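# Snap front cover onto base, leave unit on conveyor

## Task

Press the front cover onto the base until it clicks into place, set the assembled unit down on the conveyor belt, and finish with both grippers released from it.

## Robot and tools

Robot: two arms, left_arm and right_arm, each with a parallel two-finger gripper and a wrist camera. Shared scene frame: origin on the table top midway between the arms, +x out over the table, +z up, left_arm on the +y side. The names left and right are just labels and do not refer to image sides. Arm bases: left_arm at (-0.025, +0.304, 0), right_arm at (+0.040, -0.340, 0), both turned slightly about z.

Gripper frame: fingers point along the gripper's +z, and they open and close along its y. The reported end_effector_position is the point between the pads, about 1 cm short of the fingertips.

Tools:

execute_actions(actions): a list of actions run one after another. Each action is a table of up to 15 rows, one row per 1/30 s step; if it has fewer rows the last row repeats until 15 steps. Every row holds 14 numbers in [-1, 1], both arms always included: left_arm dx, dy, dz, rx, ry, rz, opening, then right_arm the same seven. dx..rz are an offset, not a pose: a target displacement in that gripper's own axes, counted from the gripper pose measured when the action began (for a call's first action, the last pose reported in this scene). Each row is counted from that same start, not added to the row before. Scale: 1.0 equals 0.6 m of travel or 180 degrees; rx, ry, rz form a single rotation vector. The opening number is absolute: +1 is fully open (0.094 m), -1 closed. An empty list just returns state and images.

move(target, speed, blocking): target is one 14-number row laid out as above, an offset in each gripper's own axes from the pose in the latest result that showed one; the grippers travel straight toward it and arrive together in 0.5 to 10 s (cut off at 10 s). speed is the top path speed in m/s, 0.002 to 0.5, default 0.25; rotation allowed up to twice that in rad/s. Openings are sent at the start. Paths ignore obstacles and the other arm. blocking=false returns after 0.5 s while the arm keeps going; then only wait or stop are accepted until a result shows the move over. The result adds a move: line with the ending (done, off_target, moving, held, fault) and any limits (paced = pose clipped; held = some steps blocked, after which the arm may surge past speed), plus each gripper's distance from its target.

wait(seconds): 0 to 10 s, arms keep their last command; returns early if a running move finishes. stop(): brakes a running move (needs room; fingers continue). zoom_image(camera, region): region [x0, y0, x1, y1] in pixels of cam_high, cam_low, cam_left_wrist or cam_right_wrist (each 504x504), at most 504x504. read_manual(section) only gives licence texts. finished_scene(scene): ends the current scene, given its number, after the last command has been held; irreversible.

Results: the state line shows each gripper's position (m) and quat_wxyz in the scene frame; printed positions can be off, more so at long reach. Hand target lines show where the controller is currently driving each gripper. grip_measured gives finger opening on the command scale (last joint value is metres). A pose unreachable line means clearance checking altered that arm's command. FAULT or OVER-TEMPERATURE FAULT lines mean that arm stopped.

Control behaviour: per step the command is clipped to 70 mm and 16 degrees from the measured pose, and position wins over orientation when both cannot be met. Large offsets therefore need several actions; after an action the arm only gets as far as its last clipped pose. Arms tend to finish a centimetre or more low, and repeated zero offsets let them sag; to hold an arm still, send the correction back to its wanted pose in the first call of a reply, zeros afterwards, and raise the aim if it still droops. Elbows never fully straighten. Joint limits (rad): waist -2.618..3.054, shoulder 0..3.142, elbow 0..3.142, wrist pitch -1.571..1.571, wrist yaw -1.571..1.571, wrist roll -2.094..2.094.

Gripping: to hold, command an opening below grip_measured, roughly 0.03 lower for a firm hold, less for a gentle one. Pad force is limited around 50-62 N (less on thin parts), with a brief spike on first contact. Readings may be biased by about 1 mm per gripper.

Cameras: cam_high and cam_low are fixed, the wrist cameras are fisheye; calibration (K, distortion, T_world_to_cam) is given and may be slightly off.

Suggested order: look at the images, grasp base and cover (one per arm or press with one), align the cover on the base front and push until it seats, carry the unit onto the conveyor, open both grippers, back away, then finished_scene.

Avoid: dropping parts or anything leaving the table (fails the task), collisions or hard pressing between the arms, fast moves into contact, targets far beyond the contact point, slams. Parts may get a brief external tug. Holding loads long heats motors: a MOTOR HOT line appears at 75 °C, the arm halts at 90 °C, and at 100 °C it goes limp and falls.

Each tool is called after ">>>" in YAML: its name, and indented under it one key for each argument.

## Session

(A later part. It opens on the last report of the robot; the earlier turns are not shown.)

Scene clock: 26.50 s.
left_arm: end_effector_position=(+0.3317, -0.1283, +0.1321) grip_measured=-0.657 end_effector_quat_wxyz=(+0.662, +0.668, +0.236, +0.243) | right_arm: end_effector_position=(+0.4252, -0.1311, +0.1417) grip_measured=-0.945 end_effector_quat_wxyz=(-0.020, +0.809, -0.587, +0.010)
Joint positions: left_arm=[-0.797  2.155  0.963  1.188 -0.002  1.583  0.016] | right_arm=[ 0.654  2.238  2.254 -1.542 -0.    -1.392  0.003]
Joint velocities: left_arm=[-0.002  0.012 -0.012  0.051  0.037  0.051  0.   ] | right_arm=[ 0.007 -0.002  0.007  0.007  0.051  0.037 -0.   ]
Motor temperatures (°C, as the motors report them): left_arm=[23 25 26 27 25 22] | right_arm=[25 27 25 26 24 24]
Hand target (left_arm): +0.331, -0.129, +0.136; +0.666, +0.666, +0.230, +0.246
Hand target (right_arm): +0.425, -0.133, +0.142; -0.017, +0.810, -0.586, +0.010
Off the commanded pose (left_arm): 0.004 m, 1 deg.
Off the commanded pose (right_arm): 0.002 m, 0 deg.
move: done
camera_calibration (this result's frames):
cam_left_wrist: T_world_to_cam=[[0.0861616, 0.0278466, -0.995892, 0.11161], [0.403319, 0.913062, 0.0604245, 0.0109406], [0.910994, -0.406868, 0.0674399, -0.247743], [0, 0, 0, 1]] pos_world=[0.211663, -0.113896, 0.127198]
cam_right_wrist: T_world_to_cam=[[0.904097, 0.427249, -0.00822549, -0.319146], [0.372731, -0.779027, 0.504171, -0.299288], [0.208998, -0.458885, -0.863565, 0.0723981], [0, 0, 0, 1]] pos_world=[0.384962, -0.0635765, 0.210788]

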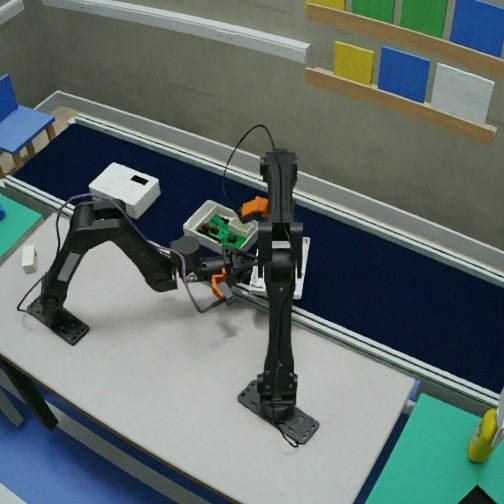

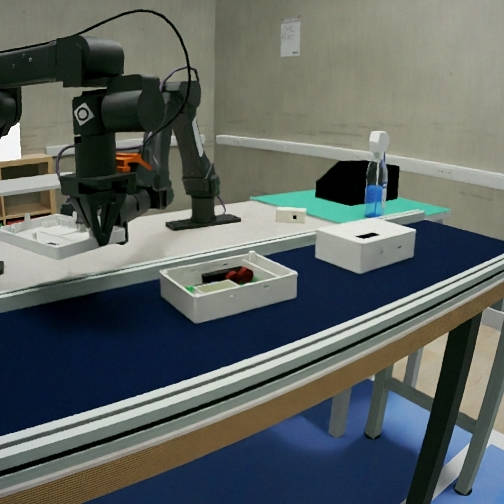

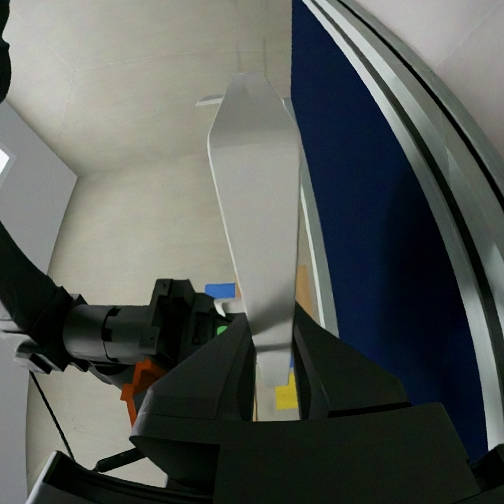

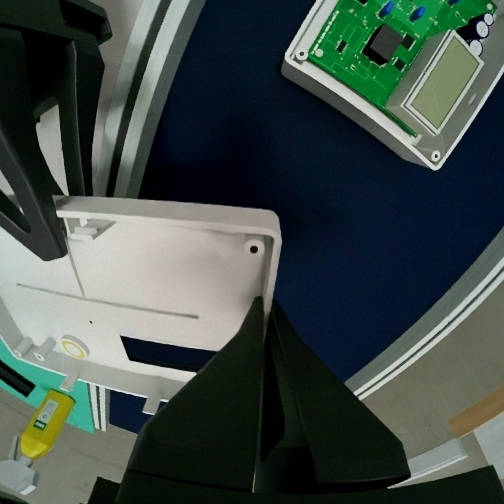

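>>> execute_actions:
  actions:
    - [[0,0,0,0,0,0,-1,0,0,0,0,0,0,-0.5]]
    - [[0,0,0,0,0,0,-1,0,0,-0.02,0,0,0,-0.5],[0,0,0,0,0,0,-1,0,0,-0.04,0,0,0,-0.5],[0,0,0,0,0,0,-1,0,0,-0.06,0,0,0,-0.5],[0,0,0,0,0,0,-1,0,0,-0.08,0,0,0,-0.5]]
    - [[0,0,0,0,0,0,-1,0,0,0,0,0,0,-0.5]]

Scene clock: 28.17 s.
left_arm: end_effector_position=(+0.3318, -0.1282, +0.1289) grip_measured=-0.657 end_effector_quat_wxyz=(+0.657, +0.674, +0.234, +0.245) | right_arm: end_effector_position=(+0.4244, -0.1316, +0.1830) grip_measured=-0.502 end_effector_quat_wxyz=(-0.065, +0.807, -0.586, +0.031)
Joint positions: left_arm=[-0.797  2.155  0.963  1.175 -0.002  1.593  0.016] | right_arm=[ 0.654  2.16   2.287 -1.555 -0.    -1.392  0.023]
Joint velocities: left_arm=[-0.012 -0.012 -0.007  0.066 -0.022 -0.051  0.   ] | right_arm=[ 0.002  0.007 -0.007 -0.037  0.007  0.007  0.   ]
Motor temperatures (°C, as the motors report them): left_arm=[23 26 26 27 25 22] | right_arm=[25 27 25 26 24 24]
Hand target (left_arm): +0.332, -0.128, +0.130; +0.658, +0.672, +0.235, +0.244
Hand target (right_arm): +0.424, -0.132, +0.183; -0.065, +0.807, -0.586, +0.031
Off the commanded pose (left_arm): 0.001 m, 0 deg.
Off the commanded pose (right_arm): 0.000 m, 0 deg.
camera_calibration (this result's frames):
cam_left_wrist: T_world_to_cam=[[0.085857, 0.0443755, -0.995319, 0.11054], [0.403094, 0.912044, 0.075434, 0.00906702], [0.911122, -0.407684, 0.0604178, -0.246764], [0, 0, 0, 1]] pos_world=[0.211686, -0.113776, 0.124248]
cam_right_wrist: T_world_to_cam=[[0.900532, 0.425302, 0.090333, -0.334683], [0.329009, -0.802396, 0.49791, -0.303547], [0.284245, -0.418663, -0.862511, 0.0811057], [0, 0, 0, 1]] pos_world=[0.378209, -0.0672673, 0.251327]

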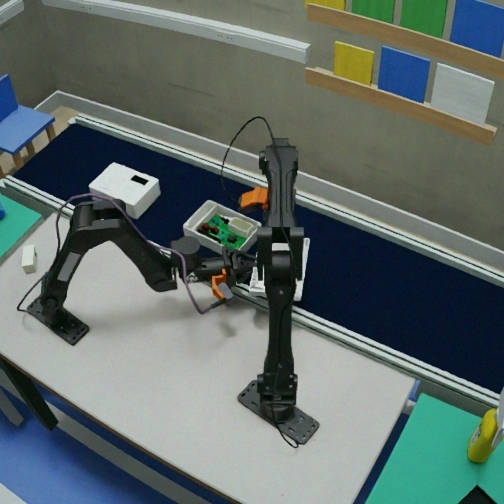

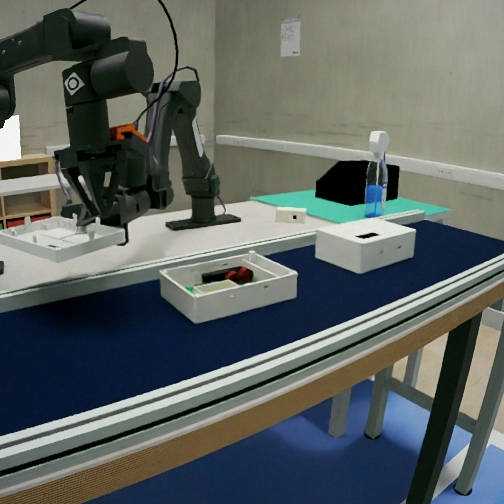

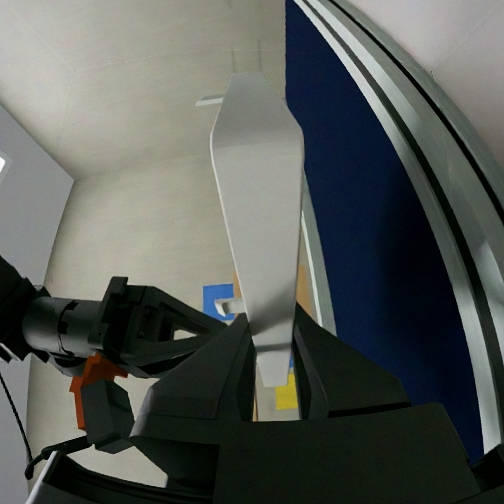

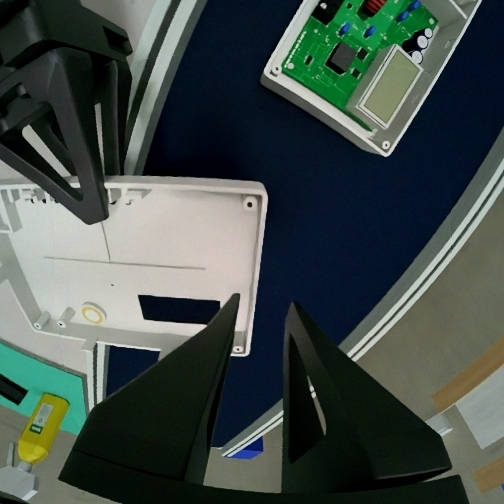

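>>> move:
  target: [0.098,0.01,-0.2,0,0,0,-1,0.25,0,0,0,0,0,-0.5]
  speed: 0.25

Scene clock: 29.57 s.
left_arm: end_effector_position=(+0.3014, -0.0006, +0.1268) grip_measured=-0.657 end_effector_quat_wxyz=(+0.641, +0.687, +0.243, +0.242) | right_arm: end_effector_position=(+0.4680, -0.2817, +0.1742) grip_measured=-0.502 end_effector_quat_wxyz=(-0.051, +0.802, -0.594, +0.037)
Joint positions: left_arm=[-0.59   1.862  0.479  1.321  0.195  1.604  0.016] | right_arm=[ 0.283  2.14   2.222 -1.529 -0.023 -1.742  0.023]
Joint velocities: left_arm=[-0.007 -0.012 -0.007 -0.007 -0.066 -0.022  0.001] | right_arm=[-0.002 -0.017 -0.002  0.022  0.007 -0.066  0.001]
Motor temperatures (°C, as the motors report them): left_arm=[23 26 26 27 25 22] | right_arm=[25 28 25 26 24 24]
Hand target (left_arm): +0.299, +0.001, +0.140; +0.656, +0.674, +0.234, +0.245
Hand target (right_arm): +0.469, -0.275, +0.177; -0.062, +0.808, -0.586, +0.032
Off the commanded pose (left_arm): 0.012 m, 3 deg.
Off the commanded pose (right_arm): 0.010 m, 2 deg.
move: off_target (left_arm)
camera_calibration (this result's frames):
cam_left_wrist: T_world_to_cam=[[0.0570147, 0.0779197, -0.995328, 0.114101], [0.396062, 0.91338, 0.0941917, -0.0951761], [0.916452, -0.399582, 0.021215, -0.163531], [0, 0, 0, 1]] pos_world=[0.181058, 0.0126974, 0.126002]
cam_right_wrist: T_world_to_cam=[[0.909654, 0.409154, 0.0715679, -0.314876], [0.316685, -0.794662, 0.517903, -0.429558], [0.268775, -0.448448, -0.85244, -0.00462869], [0, 0, 0, 1]] pos_world=[0.423707, -0.214597, 0.241059]

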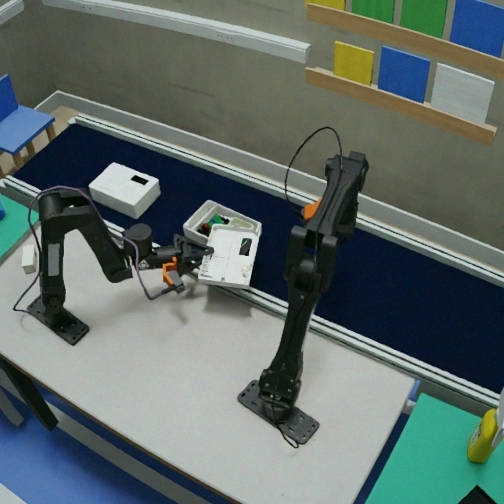

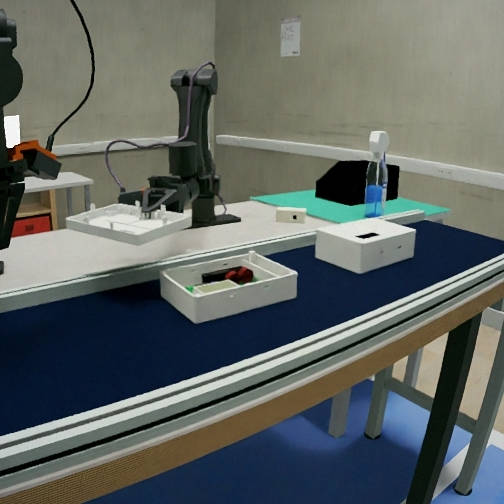

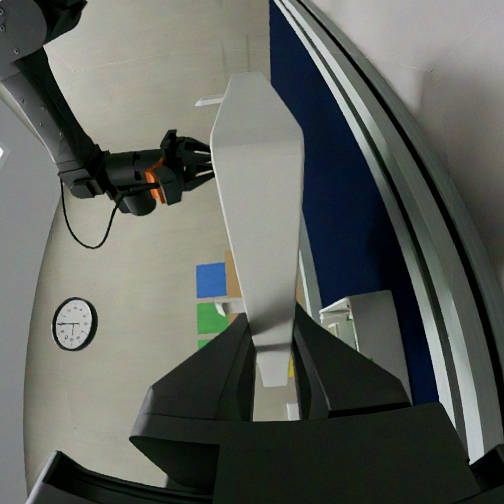

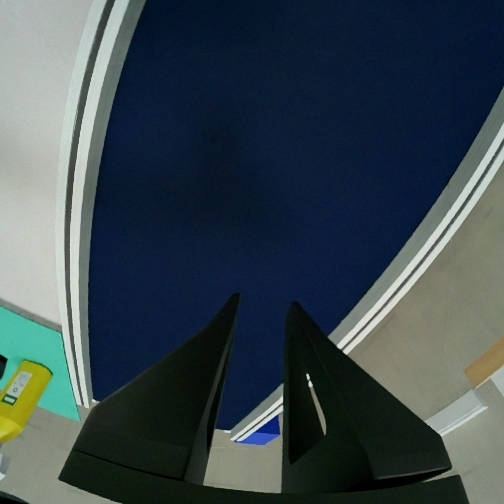

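>>> move:
  target: [0.128,0.176,-0.081,-0.02,0.155,0,-1,0,0,0,0,0,0,-0.5]
  speed: 0.25

>>> move:
  target: [0,0,0,0,0,-0.6,-1,0,0,0,0,0,0,-0.5]
  speed: 0.5

>>> move:
  target: [0,0,0,0,0,-0.4,-1,0,0,0,0,0,0,-0.5]
  speed: 0.5

Scene clock: 31.53 s.
left_arm: end_effector_position=(+0.3316, +0.0808, +0.2178) grip_measured=-0.657 end_effector_quat_wxyz=(+0.569, +0.605, +0.384, +0.403) | right_arm: end_effector_position=(+0.4680, -0.2816, +0.1742) grip_measured=-0.502 end_effector_quat_wxyz=(-0.051, +0.803, -0.593, +0.037)
Joint positions: left_arm=[-0.599  1.408  0.51   0.869 -0.295  1.613  0.016] | right_arm=[ 0.283  2.14   2.222 -1.529 -0.023 -1.744  0.023]
Joint velocities: left_arm=[-0.002 -0.007  0.007 -0.066  0.007  0.007 -0.001] | right_arm=[ 0.002  0.002 -0.012 -0.037  0.037 -0.007 -0.   ]
Motor temperatures (°C, as the motors report them): left_arm=[23 26 26 28 25 22] | right_arm=[25 28 25 26 24 24]
Hand target (left_arm): +0.331, +0.078, +0.238; +0.586, +0.587, +0.382, +0.408
Hand target (right_arm): +0.468, -0.282, +0.174; -0.051, +0.802, -0.594, +0.037
Off the commanded pose (left_arm): 0.019 m, 3 deg.
Off the commanded pose (right_arm): 0.000 m, 0 deg.
move: off_target (left_arm)
camera_calibration (this result's frames):
cam_left_wrist: T_world_to_cam=[[0.0559567, 0.109957, -0.99236, 0.193758], [-0.0740919, 0.991634, 0.105699, -0.0430096], [0.99568, 0.0676113, 0.0636355, -0.233889], [0, 0, 0, 1]] pos_world=[0.21885, 0.0371582, 0.211708]
cam_right_wrist: T_world_to_cam=[[0.908685, 0.41127, 0.0717581, -0.313899], [0.318567, -0.794158, 0.517521, -0.43012], [0.269828, -0.447404, -0.852656, -0.00472227], [0, 0, 0, 1]] pos_world=[0.423531, -0.214599, 0.241094]

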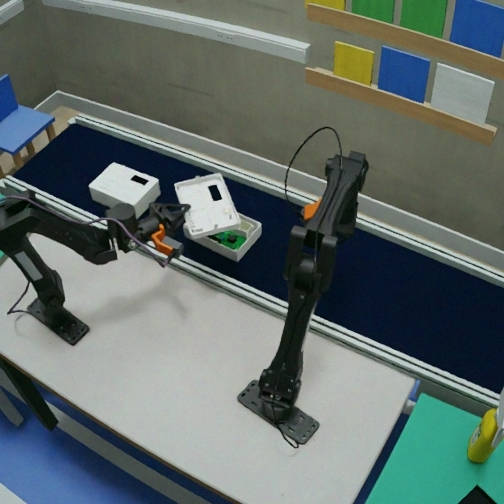

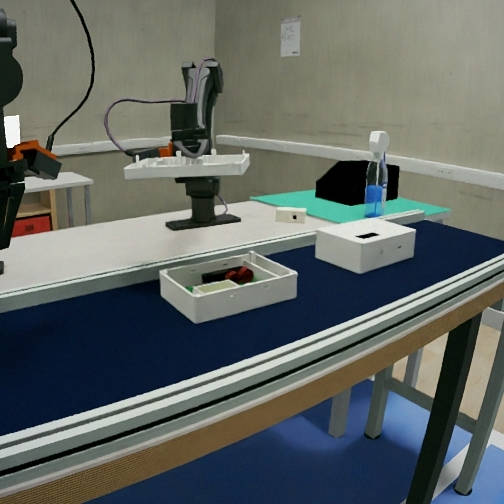

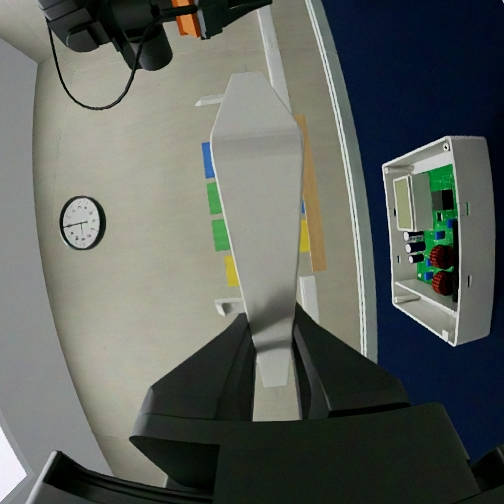

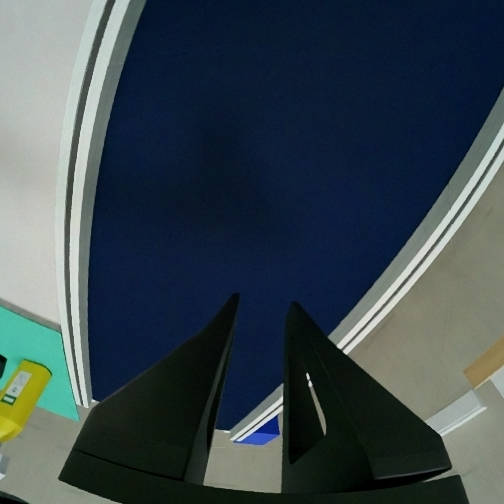

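Scene clock: 34.17 s.
left_arm: end_effector_position=(+0.3315, +0.0808, +0.2168) grip_measured=-0.657 end_effector_quat_wxyz=(+0.660, +0.049, +0.717, -0.220) | right_arm: end_effector_position=(+0.4680, -0.2816, +0.1742) grip_measured=-0.502 end_effector_quat_wxyz=(-0.051, +0.803, -0.593, +0.037)
Joint positions: left_arm=[-0.599  1.408  0.51   0.865 -0.295 -0.263  0.016] | right_arm=[ 0.283  2.14   2.222 -1.529 -0.023 -1.744  0.023]
Joint velocities: left_arm=[ 0.002  0.017 -0.002  0.022 -0.007 -0.007  0.001] | right_arm=[-0.022 -0.002  0.007  0.007  0.022  0.007 -0.001]
Motor temperatures (°C, as the motors report them): left_arm=[23 26 26 28 25 22] | right_arm=[25 28 25 26 24 24]
Hand target (left_arm): +0.332, +0.081, +0.218; +0.660, +0.045, +0.716, -0.223
Hand target (right_arm): +0.468, -0.282, +0.174; -0.051, +0.803, -0.593, +0.037
Off the commanded pose (left_arm): 0.001 m, 1 deg.
Off the commanded pose (right_arm): 0.000 m, 0 deg.
move: done
camera_calibration (this result's frames):
cam_left_wrist: T_world_to_cam=[[-0.332463, -0.92611, 0.178293, 0.151492], [-0.507164, 0.0161736, -0.861698, 0.389232], [0.795143, -0.376907, -0.475067, -0.0145953], [0, 0, 0, 1]] pos_world=[0.259376, 0.128502, 0.301457]
cam_right_wrist: T_world_to_cam=[[0.908685, 0.41127, 0.0717581, -0.313899], [0.318567, -0.794158, 0.517521, -0.43012], [0.269828, -0.447404, -0.852656, -0.00472227], [0, 0, 0, 1]] pos_world=[0.423531, -0.214599, 0.241094]

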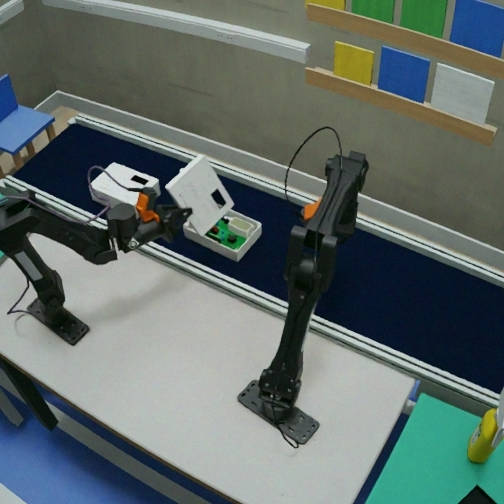

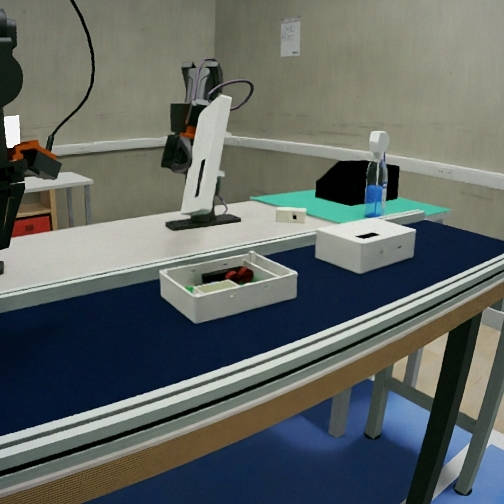

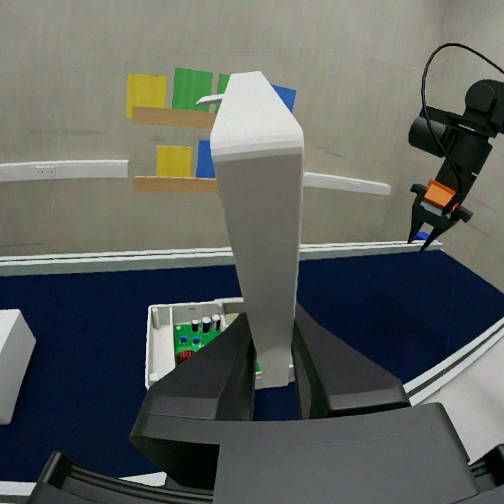

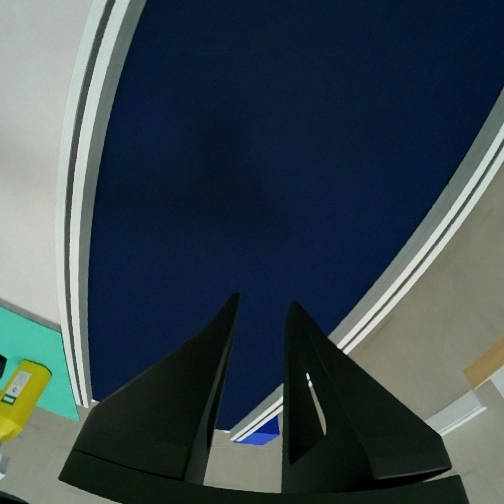

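Scene clock: 36.17 s.
left_arm: end_effector_position=(+0.3315, +0.0808, +0.2165) grip_measured=-0.657 end_effector_quat_wxyz=(+0.405, -0.382, +0.609, -0.565) | right_arm: end_effector_position=(+0.4680, -0.2816, +0.1742) grip_measured=-0.502 end_effector_quat_wxyz=(-0.051, +0.803, -0.593, +0.037)
Joint positions: left_arm=[-0.599  1.408  0.51   0.863 -0.295 -1.521  0.016] | right_arm=[ 0.283  2.14   2.222 -1.529 -0.023 -1.744  0.023]
Joint velocities: left_arm=[ 0.002 -0.002 -0.022  0.037  0.037 -0.037 -0.   ] | right_arm=[-0.012  0.002 -0.002  0.037  0.007  0.037 -0.001]
Motor temperatures (°C, as the motors report them): left_arm=[23 26 26 28 25 22] | right_arm=[25 28 25 26 24 24]
Hand target (left_arm): +0.332, +0.081, +0.217; +0.405, -0.382, +0.608, -0.566
Hand target (right_arm): +0.468, -0.282, +0.174; -0.051, +0.803, -0.593, +0.037
Off the commanded pose (left_arm): 0.000 m, 0 deg.
Off the commanded pose (right_arm): 0.000 m, 0 deg.
move: done
camera_calibration (this result's frames):
cam_left_wrist: T_world_to_cam=[[0.0153237, -0.149165, 0.988694, -0.202033], [-0.753961, -0.651192, -0.0865602, 0.356932], [0.656741, -0.74411, -0.122443, -0.0154974], [0, 0, 0, 1]] pos_world=[0.282386, 0.190763, 0.228747]
cam_right_wrist: T_world_to_cam=[[0.908685, 0.41127, 0.0717581, -0.313899], [0.318567, -0.794158, 0.517521, -0.43012], [0.269828, -0.447404, -0.852656, -0.00472227], [0, 0, 0, 1]] pos_world=[0.423531, -0.214599, 0.241094]

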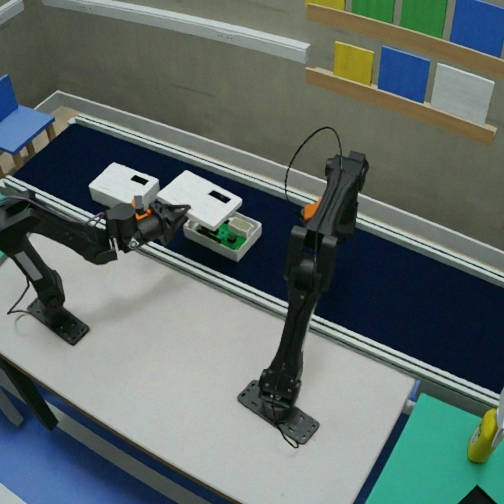

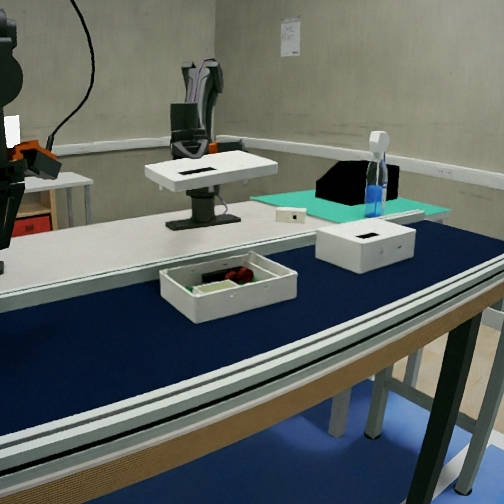

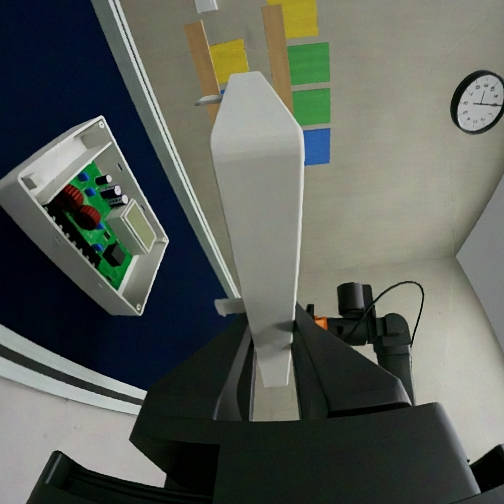

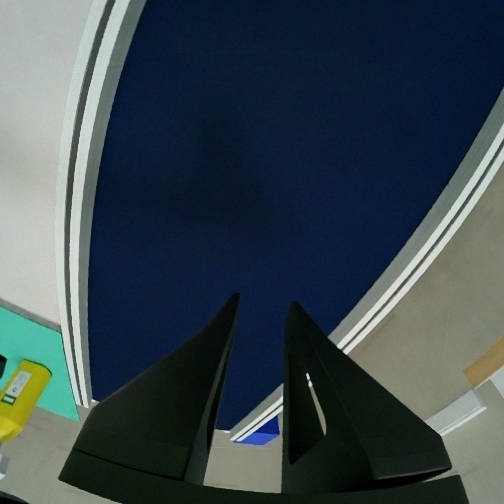

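>>> move:
  target: [0.003,0.173,0.140,0.0107,0,-0.0196,-1,-0.262,0.003,-0.025,0,0,0.55,-1]
  speed: 0.4

>>> move:
  target: [0,0,0,0,0,0,-1,0,0,0,0,0,0.55,-1]
  speed: 0.5

Scene clock: 40.47 s.
left_arm: end_effector_position=(+0.3996, +0.0584, +0.0949) grip_measured=-0.657 end_effector_quat_wxyz=(+0.386, -0.402, +0.603, -0.571) | right_arm: end_effector_position=(+0.4187, -0.1337, +0.1860) grip_measured=-0.986 end_effector_quat_wxyz=(+0.064, -0.073, +0.995, +0.026)
Joint positions: left_arm=[-0.518  2.119  0.662  1.407 -0.215 -1.574  0.016] | right_arm=[ 0.658  2.14   2.27  -1.563  0.005  0.351  0.001]
Joint velocities: left_arm=[-0.012  0.007 -0.022  0.051 -0.051 -0.139 -0.001] | right_arm=[ 0.002 -0.007  0.017  0.022 -0.022 -0.022 -0.   ]
Motor temperatures (°C, as the motors report them): left_arm=[23 26 26 29 25 22] | right_arm=[25 28 25 26 24 24]
Hand target (left_arm): +0.406, +0.058, +0.108; +0.394, -0.394, +0.587, -0.587
Hand target (right_arm): +0.420, -0.132, +0.192; +0.073, -0.071, +0.995, +0.023
Off the commanded pose (left_arm): 0.018 m, 3 deg.
Off the commanded pose (right_arm): 0.003 m, 1 deg.
joint sent to its limit (right arm) — the command would take joint 4 (wrist pitch) past its lower limit, so that joint was sent only as far as its limit.
move: off_target (left_arm)
camera_calibration (this result's frames):
cam_left_wrist: T_world_to_cam=[[0.0504731, -0.106932, 0.992984, -0.103074], [-0.754057, -0.656013, -0.0323157, 0.37824], [0.654866, -0.747136, -0.113744, -0.0916956], [0, 0, 0, 1]] pos_world=[0.350465, 0.168599, 0.104144]
cam_right_wrist: T_world_to_cam=[[0.277363, -0.957593, -0.0780078, -0.221561], [-0.877945, -0.285595, 0.38425, 0.290739], [-0.390234, -0.0380901, -0.919928, 0.428452], [0, 0, 0, 1]] pos_world=[0.483902, -0.112812, 0.265145]

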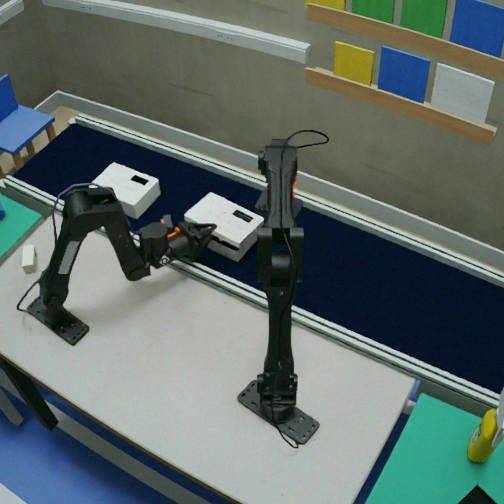

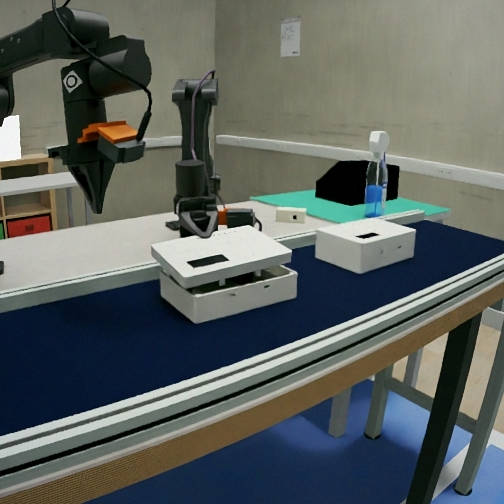

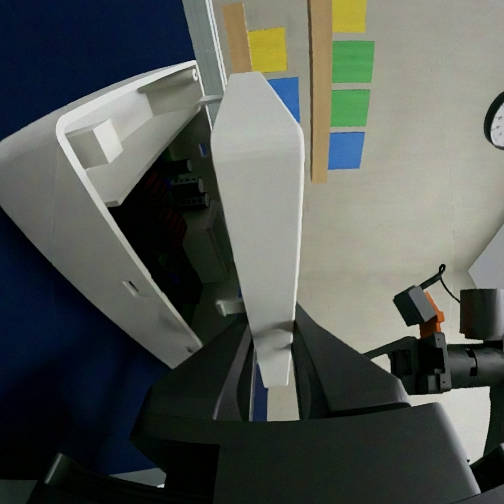

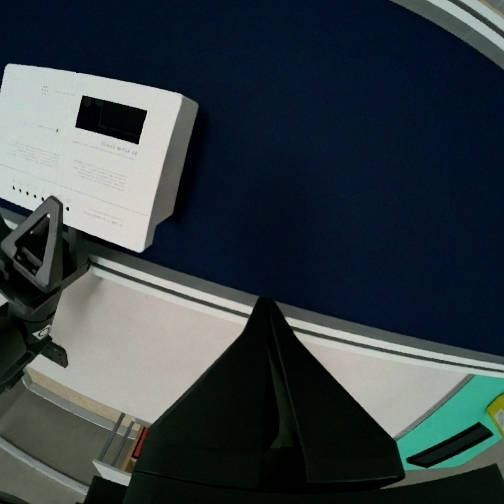

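Scene clock: 42.93 s.
left_arm: end_effector_position=(+0.3996, +0.0584, +0.0947) grip_measured=-0.657 end_effector_quat_wxyz=(+0.385, -0.403, +0.602, -0.571) | right_arm: end_effector_position=(+0.4185, -0.1333, +0.1860) grip_measured=-0.986 end_effector_quat_wxyz=(+0.021, +0.705, +0.706, +0.066)
Joint positions: left_arm=[-0.518  2.119  0.662  1.406 -0.215 -1.577  0.016] | right_arm=[ 0.658  2.14   2.27  -1.563  0.003  2.068  0.001]
Joint velocities: left_arm=[ 0.002 -0.012 -0.002 -0.081  0.007 -0.051 -0.001] | right_arm=[ 0.017  0.007 -0.027  0.007 -0.022  0.037 -0.   ]
Motor temperatures (°C, as the motors report them): left_arm=[23 26 26 29 25 22] | right_arm=[25 28 25 26 24 24]
Hand target (left_arm): +0.400, +0.058, +0.095; +0.386, -0.402, +0.603, -0.571
Hand target (right_arm): +0.419, -0.134, +0.186; +0.022, +0.709, +0.702, +0.065
Off the commanded pose (left_arm): 0.000 m, 0 deg.
Off the commanded pose (right_arm): 0.000 m, 1 deg.
move: done
camera_calibration (this result's frames):
cam_left_wrist: T_world_to_cam=[[0.052404, -0.104201, 0.993175, -0.103837], [-0.754004, -0.656226, -0.0290648, 0.377915], [0.654776, -0.747335, -0.112957, -0.0917343], [0, 0, 0, 1]] pos_world=[0.350456, 0.168621, 0.10375]
cam_right_wrist: T_world_to_cam=[[-0.976163, -0.119786, -0.180987, 0.434301], [-0.200279, 0.818474, 0.538507, 0.125477], [0.0836274, 0.561918, -0.822955, 0.291977], [0, 0, 0, 1]] pos_world=[0.424662, -0.214744, 0.251317]

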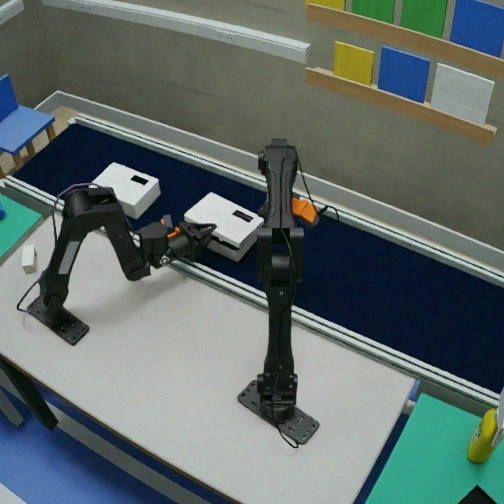

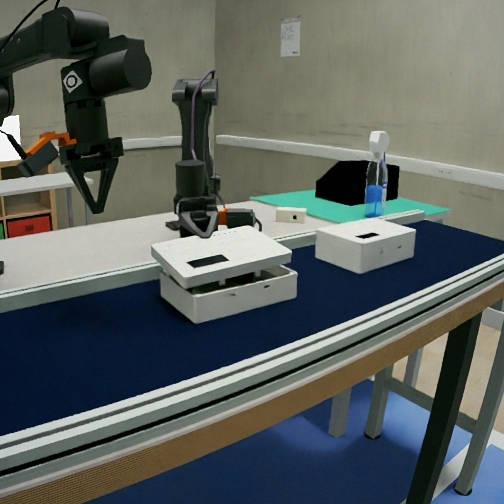

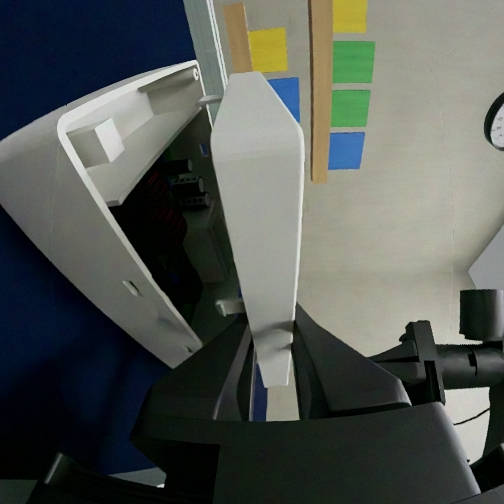

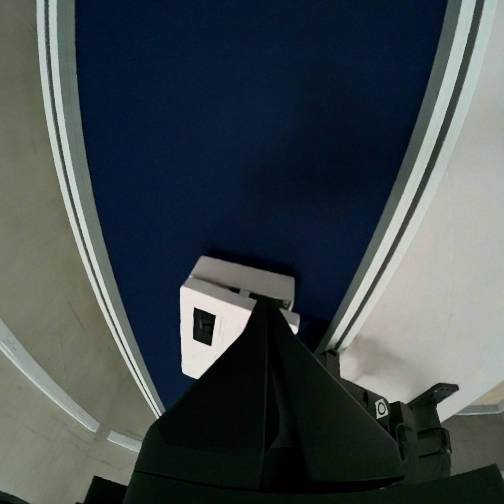

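>>> zoom_image:
  camera: "cam_low"
  region: [130, 200, 330, 340]

>>> zoom_image:
  camera: "cam_right_wrist"
  region: [150, 230, 350, 400]

>>> zoom_image:
  camera: "cam_high"
  region: [150, 170, 290, 280]

Region (130, 200, 330, 340) of cam_low's 504x504 image, scaled by 2.520, with more detail than that image has; it fills the top 353 rows of this view, and the rest is white.

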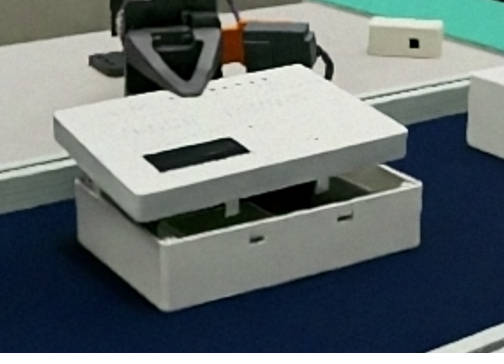

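Region (150, 230, 350, 400) of cam_right_wrist's 504x504 image, scaled by 2.520, with more detail than that image has; it fills the top 428 rows of this view, and the rest is white.

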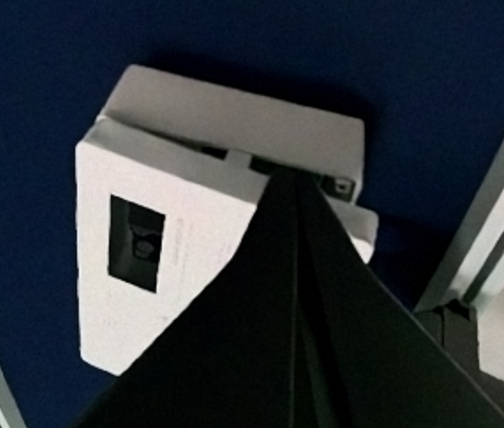

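Region (150, 170, 290, 280) of cam_high's 504x504 image, scaled by 3.600, with more detail than that image has; it fills the top 396 rows of this view, and the rest is white.

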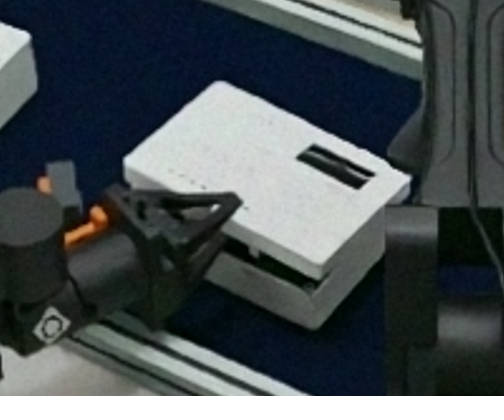

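>>> move:
  target: [-0.024,-0.008,0,0,0,0,-1,0,0,0,0,0,0,-1]
  speed: 0.05

>>> zoom_image:
  camera: "cam_low"
  region: [130, 200, 330, 340]

>>> zoom_image:
  camera: "cam_right_wrist"
  region: [150, 230, 350, 400]

Scene clock: 44.37 s.
left_arm: end_effector_position=(+0.4062, +0.0692, +0.0913) grip_measured=-0.657 end_effector_quat_wxyz=(+0.384, -0.408, +0.605, -0.566) | right_arm: end_effector_position=(+0.4185, -0.1333, +0.1860) grip_measured=-0.986 end_effector_quat_wxyz=(+0.021, +0.706, +0.705, +0.066)
Joint positions: left_arm=[-0.482  2.119  0.662  1.392 -0.186 -1.579  0.016] | right_arm=[ 0.658  2.14   2.27  -1.563  0.003  2.07   0.001]
Joint velocities: left_arm=[-0.012  0.002 -0.007  0.007  0.022 -0.051  0.001] | right_arm=[ 0.007  0.002  0.017 -0.051  0.007  0.037 -0.   ]
Motor temperatures (°C, as the motors report them): left_arm=[23 26 26 29 25 22] | right_arm=[25 28 25 26 24 24]
Hand target (left_arm): +0.405, +0.072, +0.100; +0.386, -0.403, +0.602, -0.571
Hand target (right_arm): +0.419, -0.133, +0.186; +0.021, +0.705, +0.706, +0.066
Off the commanded pose (left_arm): 0.009 m, 1 deg.
Off the commanded pose (right_arm): 0.000 m, 0 deg.
move: done
camera_calibration (this result's frames):
cam_left_wrist: T_world_to_cam=[[0.0661886, -0.108138, 0.99193, -0.104869], [-0.749459, -0.661681, -0.0221254, 0.387798], [0.658733, -0.741947, -0.12484, -0.0892278], [0, 0, 0, 1]] pos_world=[0.356357, 0.179056, 0.101464]
cam_right_wrist: T_world_to_cam=[[-0.976507, -0.117145, -0.18086, 0.434773], [-0.198022, 0.818825, 0.538806, 0.124524], [0.0849746, 0.561963, -0.822786, 0.291388], [0, 0, 0, 1]] pos_world=[0.424457, -0.214781, 0.251289]

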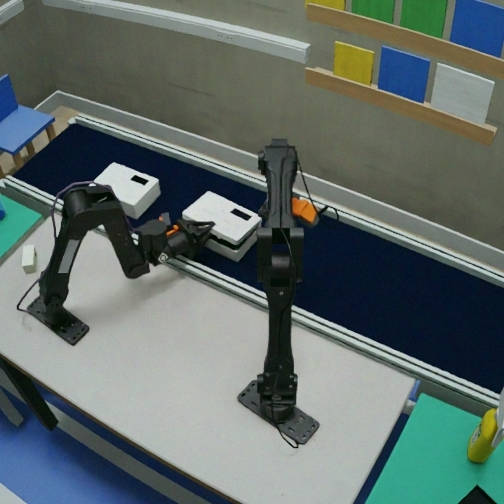

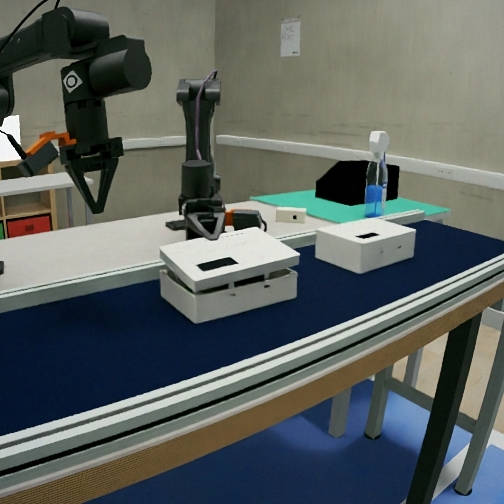

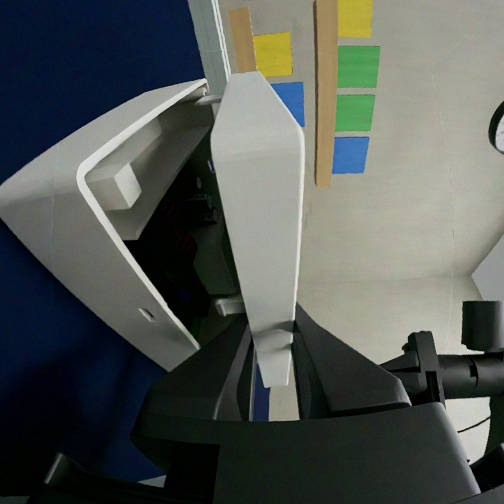

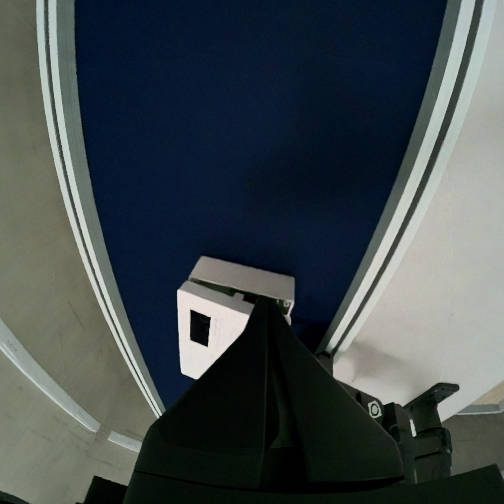

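Region (130, 200, 330, 340) of cam_low's 504x504 image, scaled by 2.520, with more detail than that image has; it fills the top 353 rows of this view, and the rest is white.

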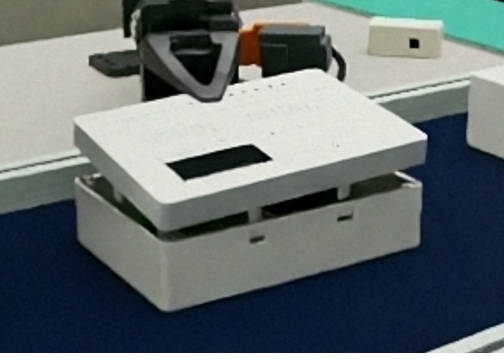

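Region (150, 230, 350, 400) of cam_right_wrist's 504x504 image, scaled by 2.520, with more detail than that image has; it fills the top 428 rows of this view, and the rest is white.

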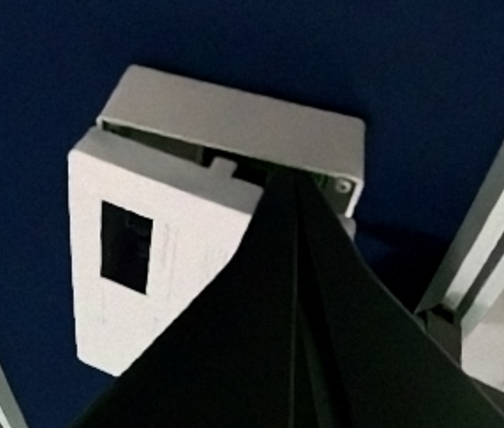

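>>> move:
  target: [0,0.012,-0.008,0,0,0,-1,0,0,0,0,0,0,-1]
  speed: 0.03

>>> zoom_image:
  camera: "cam_low"
  region: [130, 200, 330, 340]

>>> zoom_image:
  camera: "cam_right_wrist"
  region: [150, 230, 350, 400]

Scene clock: 45.63 s.
left_arm: end_effector_position=(+0.4038, +0.0700, +0.0846) grip_measured=-0.657 end_effector_quat_wxyz=(+0.381, -0.410, +0.608, -0.564) | right_arm: end_effector_position=(+0.4185, -0.1333, +0.1860) grip_measured=-0.986 end_effector_quat_wxyz=(+0.021, +0.706, +0.705, +0.066)
Joint positions: left_arm=[-0.482  2.134  0.653  1.406 -0.182 -1.584  0.016] | right_arm=[ 0.658  2.14   2.27  -1.563  0.003  2.07   0.001]
Joint velocities: left_arm=[-0.007  0.002 -0.007  0.007 -0.081 -0.037  0.001] | right_arm=[ 0.007 -0.002 -0.027 -0.037 -0.022 -0.066  0.   ]
Motor temperatures (°C, as the motors report them): left_arm=[23 26 26 29 25 22] | right_arm=[25 28 25 26 24 24]
Hand target (left_arm): +0.401, +0.071, +0.084; +0.384, -0.408, +0.605, -0.566
Hand target (right_arm): +0.419, -0.133, +0.186; +0.021, +0.706, +0.705, +0.066
Off the commanded pose (left_arm): 0.003 m, 1 deg.
Off the commanded pose (right_arm): 0.000 m, 0 deg.
move: done
camera_calibration (this result's frames):
cam_left_wrist: T_world_to_cam=[[0.0762835, -0.109441, 0.991062, -0.101912], [-0.751708, -0.659327, -0.0149479, 0.386555], [0.65507, -0.743848, -0.132563, -0.0857108], [0, 0, 0, 1]] pos_world=[0.354497, 0.179957, 0.095417]
cam_right_wrist: T_world_to_cam=[[-0.976507, -0.117145, -0.18086, 0.434773], [-0.198022, 0.818825, 0.538806, 0.124524], [0.0849746, 0.561963, -0.822786, 0.291388], [0, 0, 0, 1]] pos_world=[0.424457, -0.214781, 0.251289]

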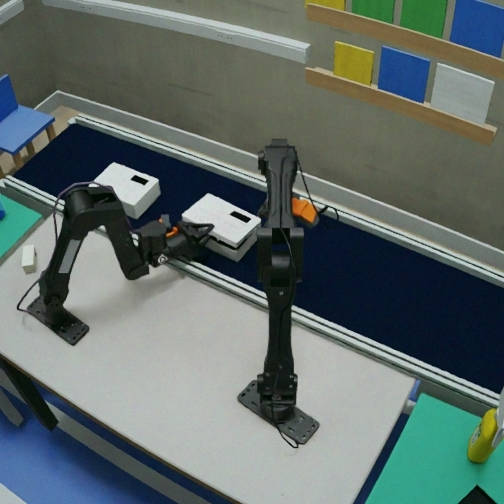

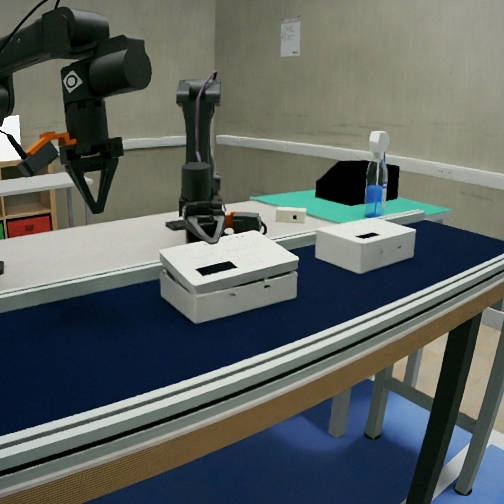

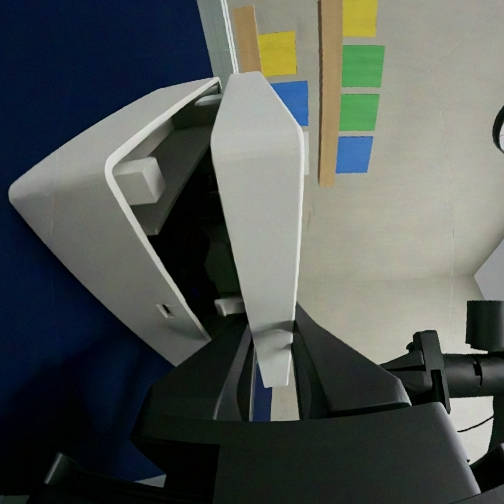

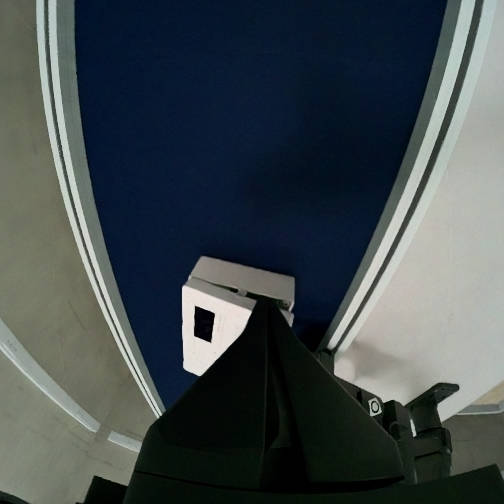

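Region (130, 200, 330, 340) of cam_low's 504x504 image, scaled by 2.520, with more detail than that image has; it fills the top 353 rows of this view, and the rest is white.

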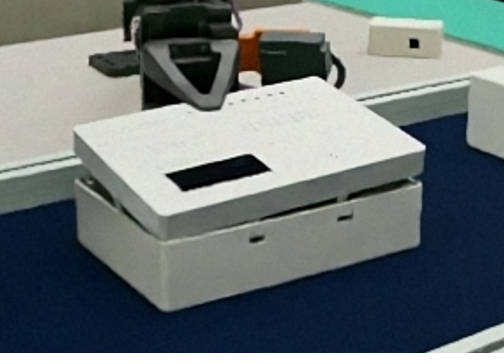

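Region (150, 230, 350, 400) of cam_right_wrist's 504x504 image, scaled by 2.520, with more detail than that image has; it fills the top 428 rows of this view, and the rest is white.

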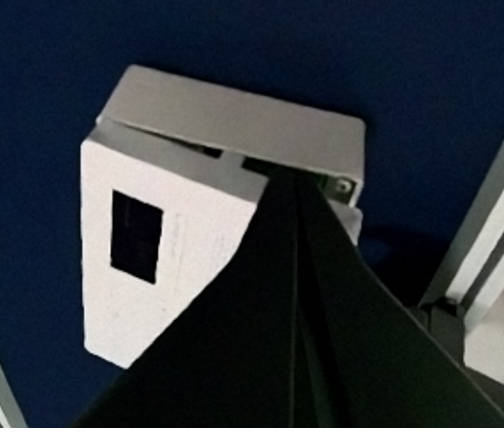

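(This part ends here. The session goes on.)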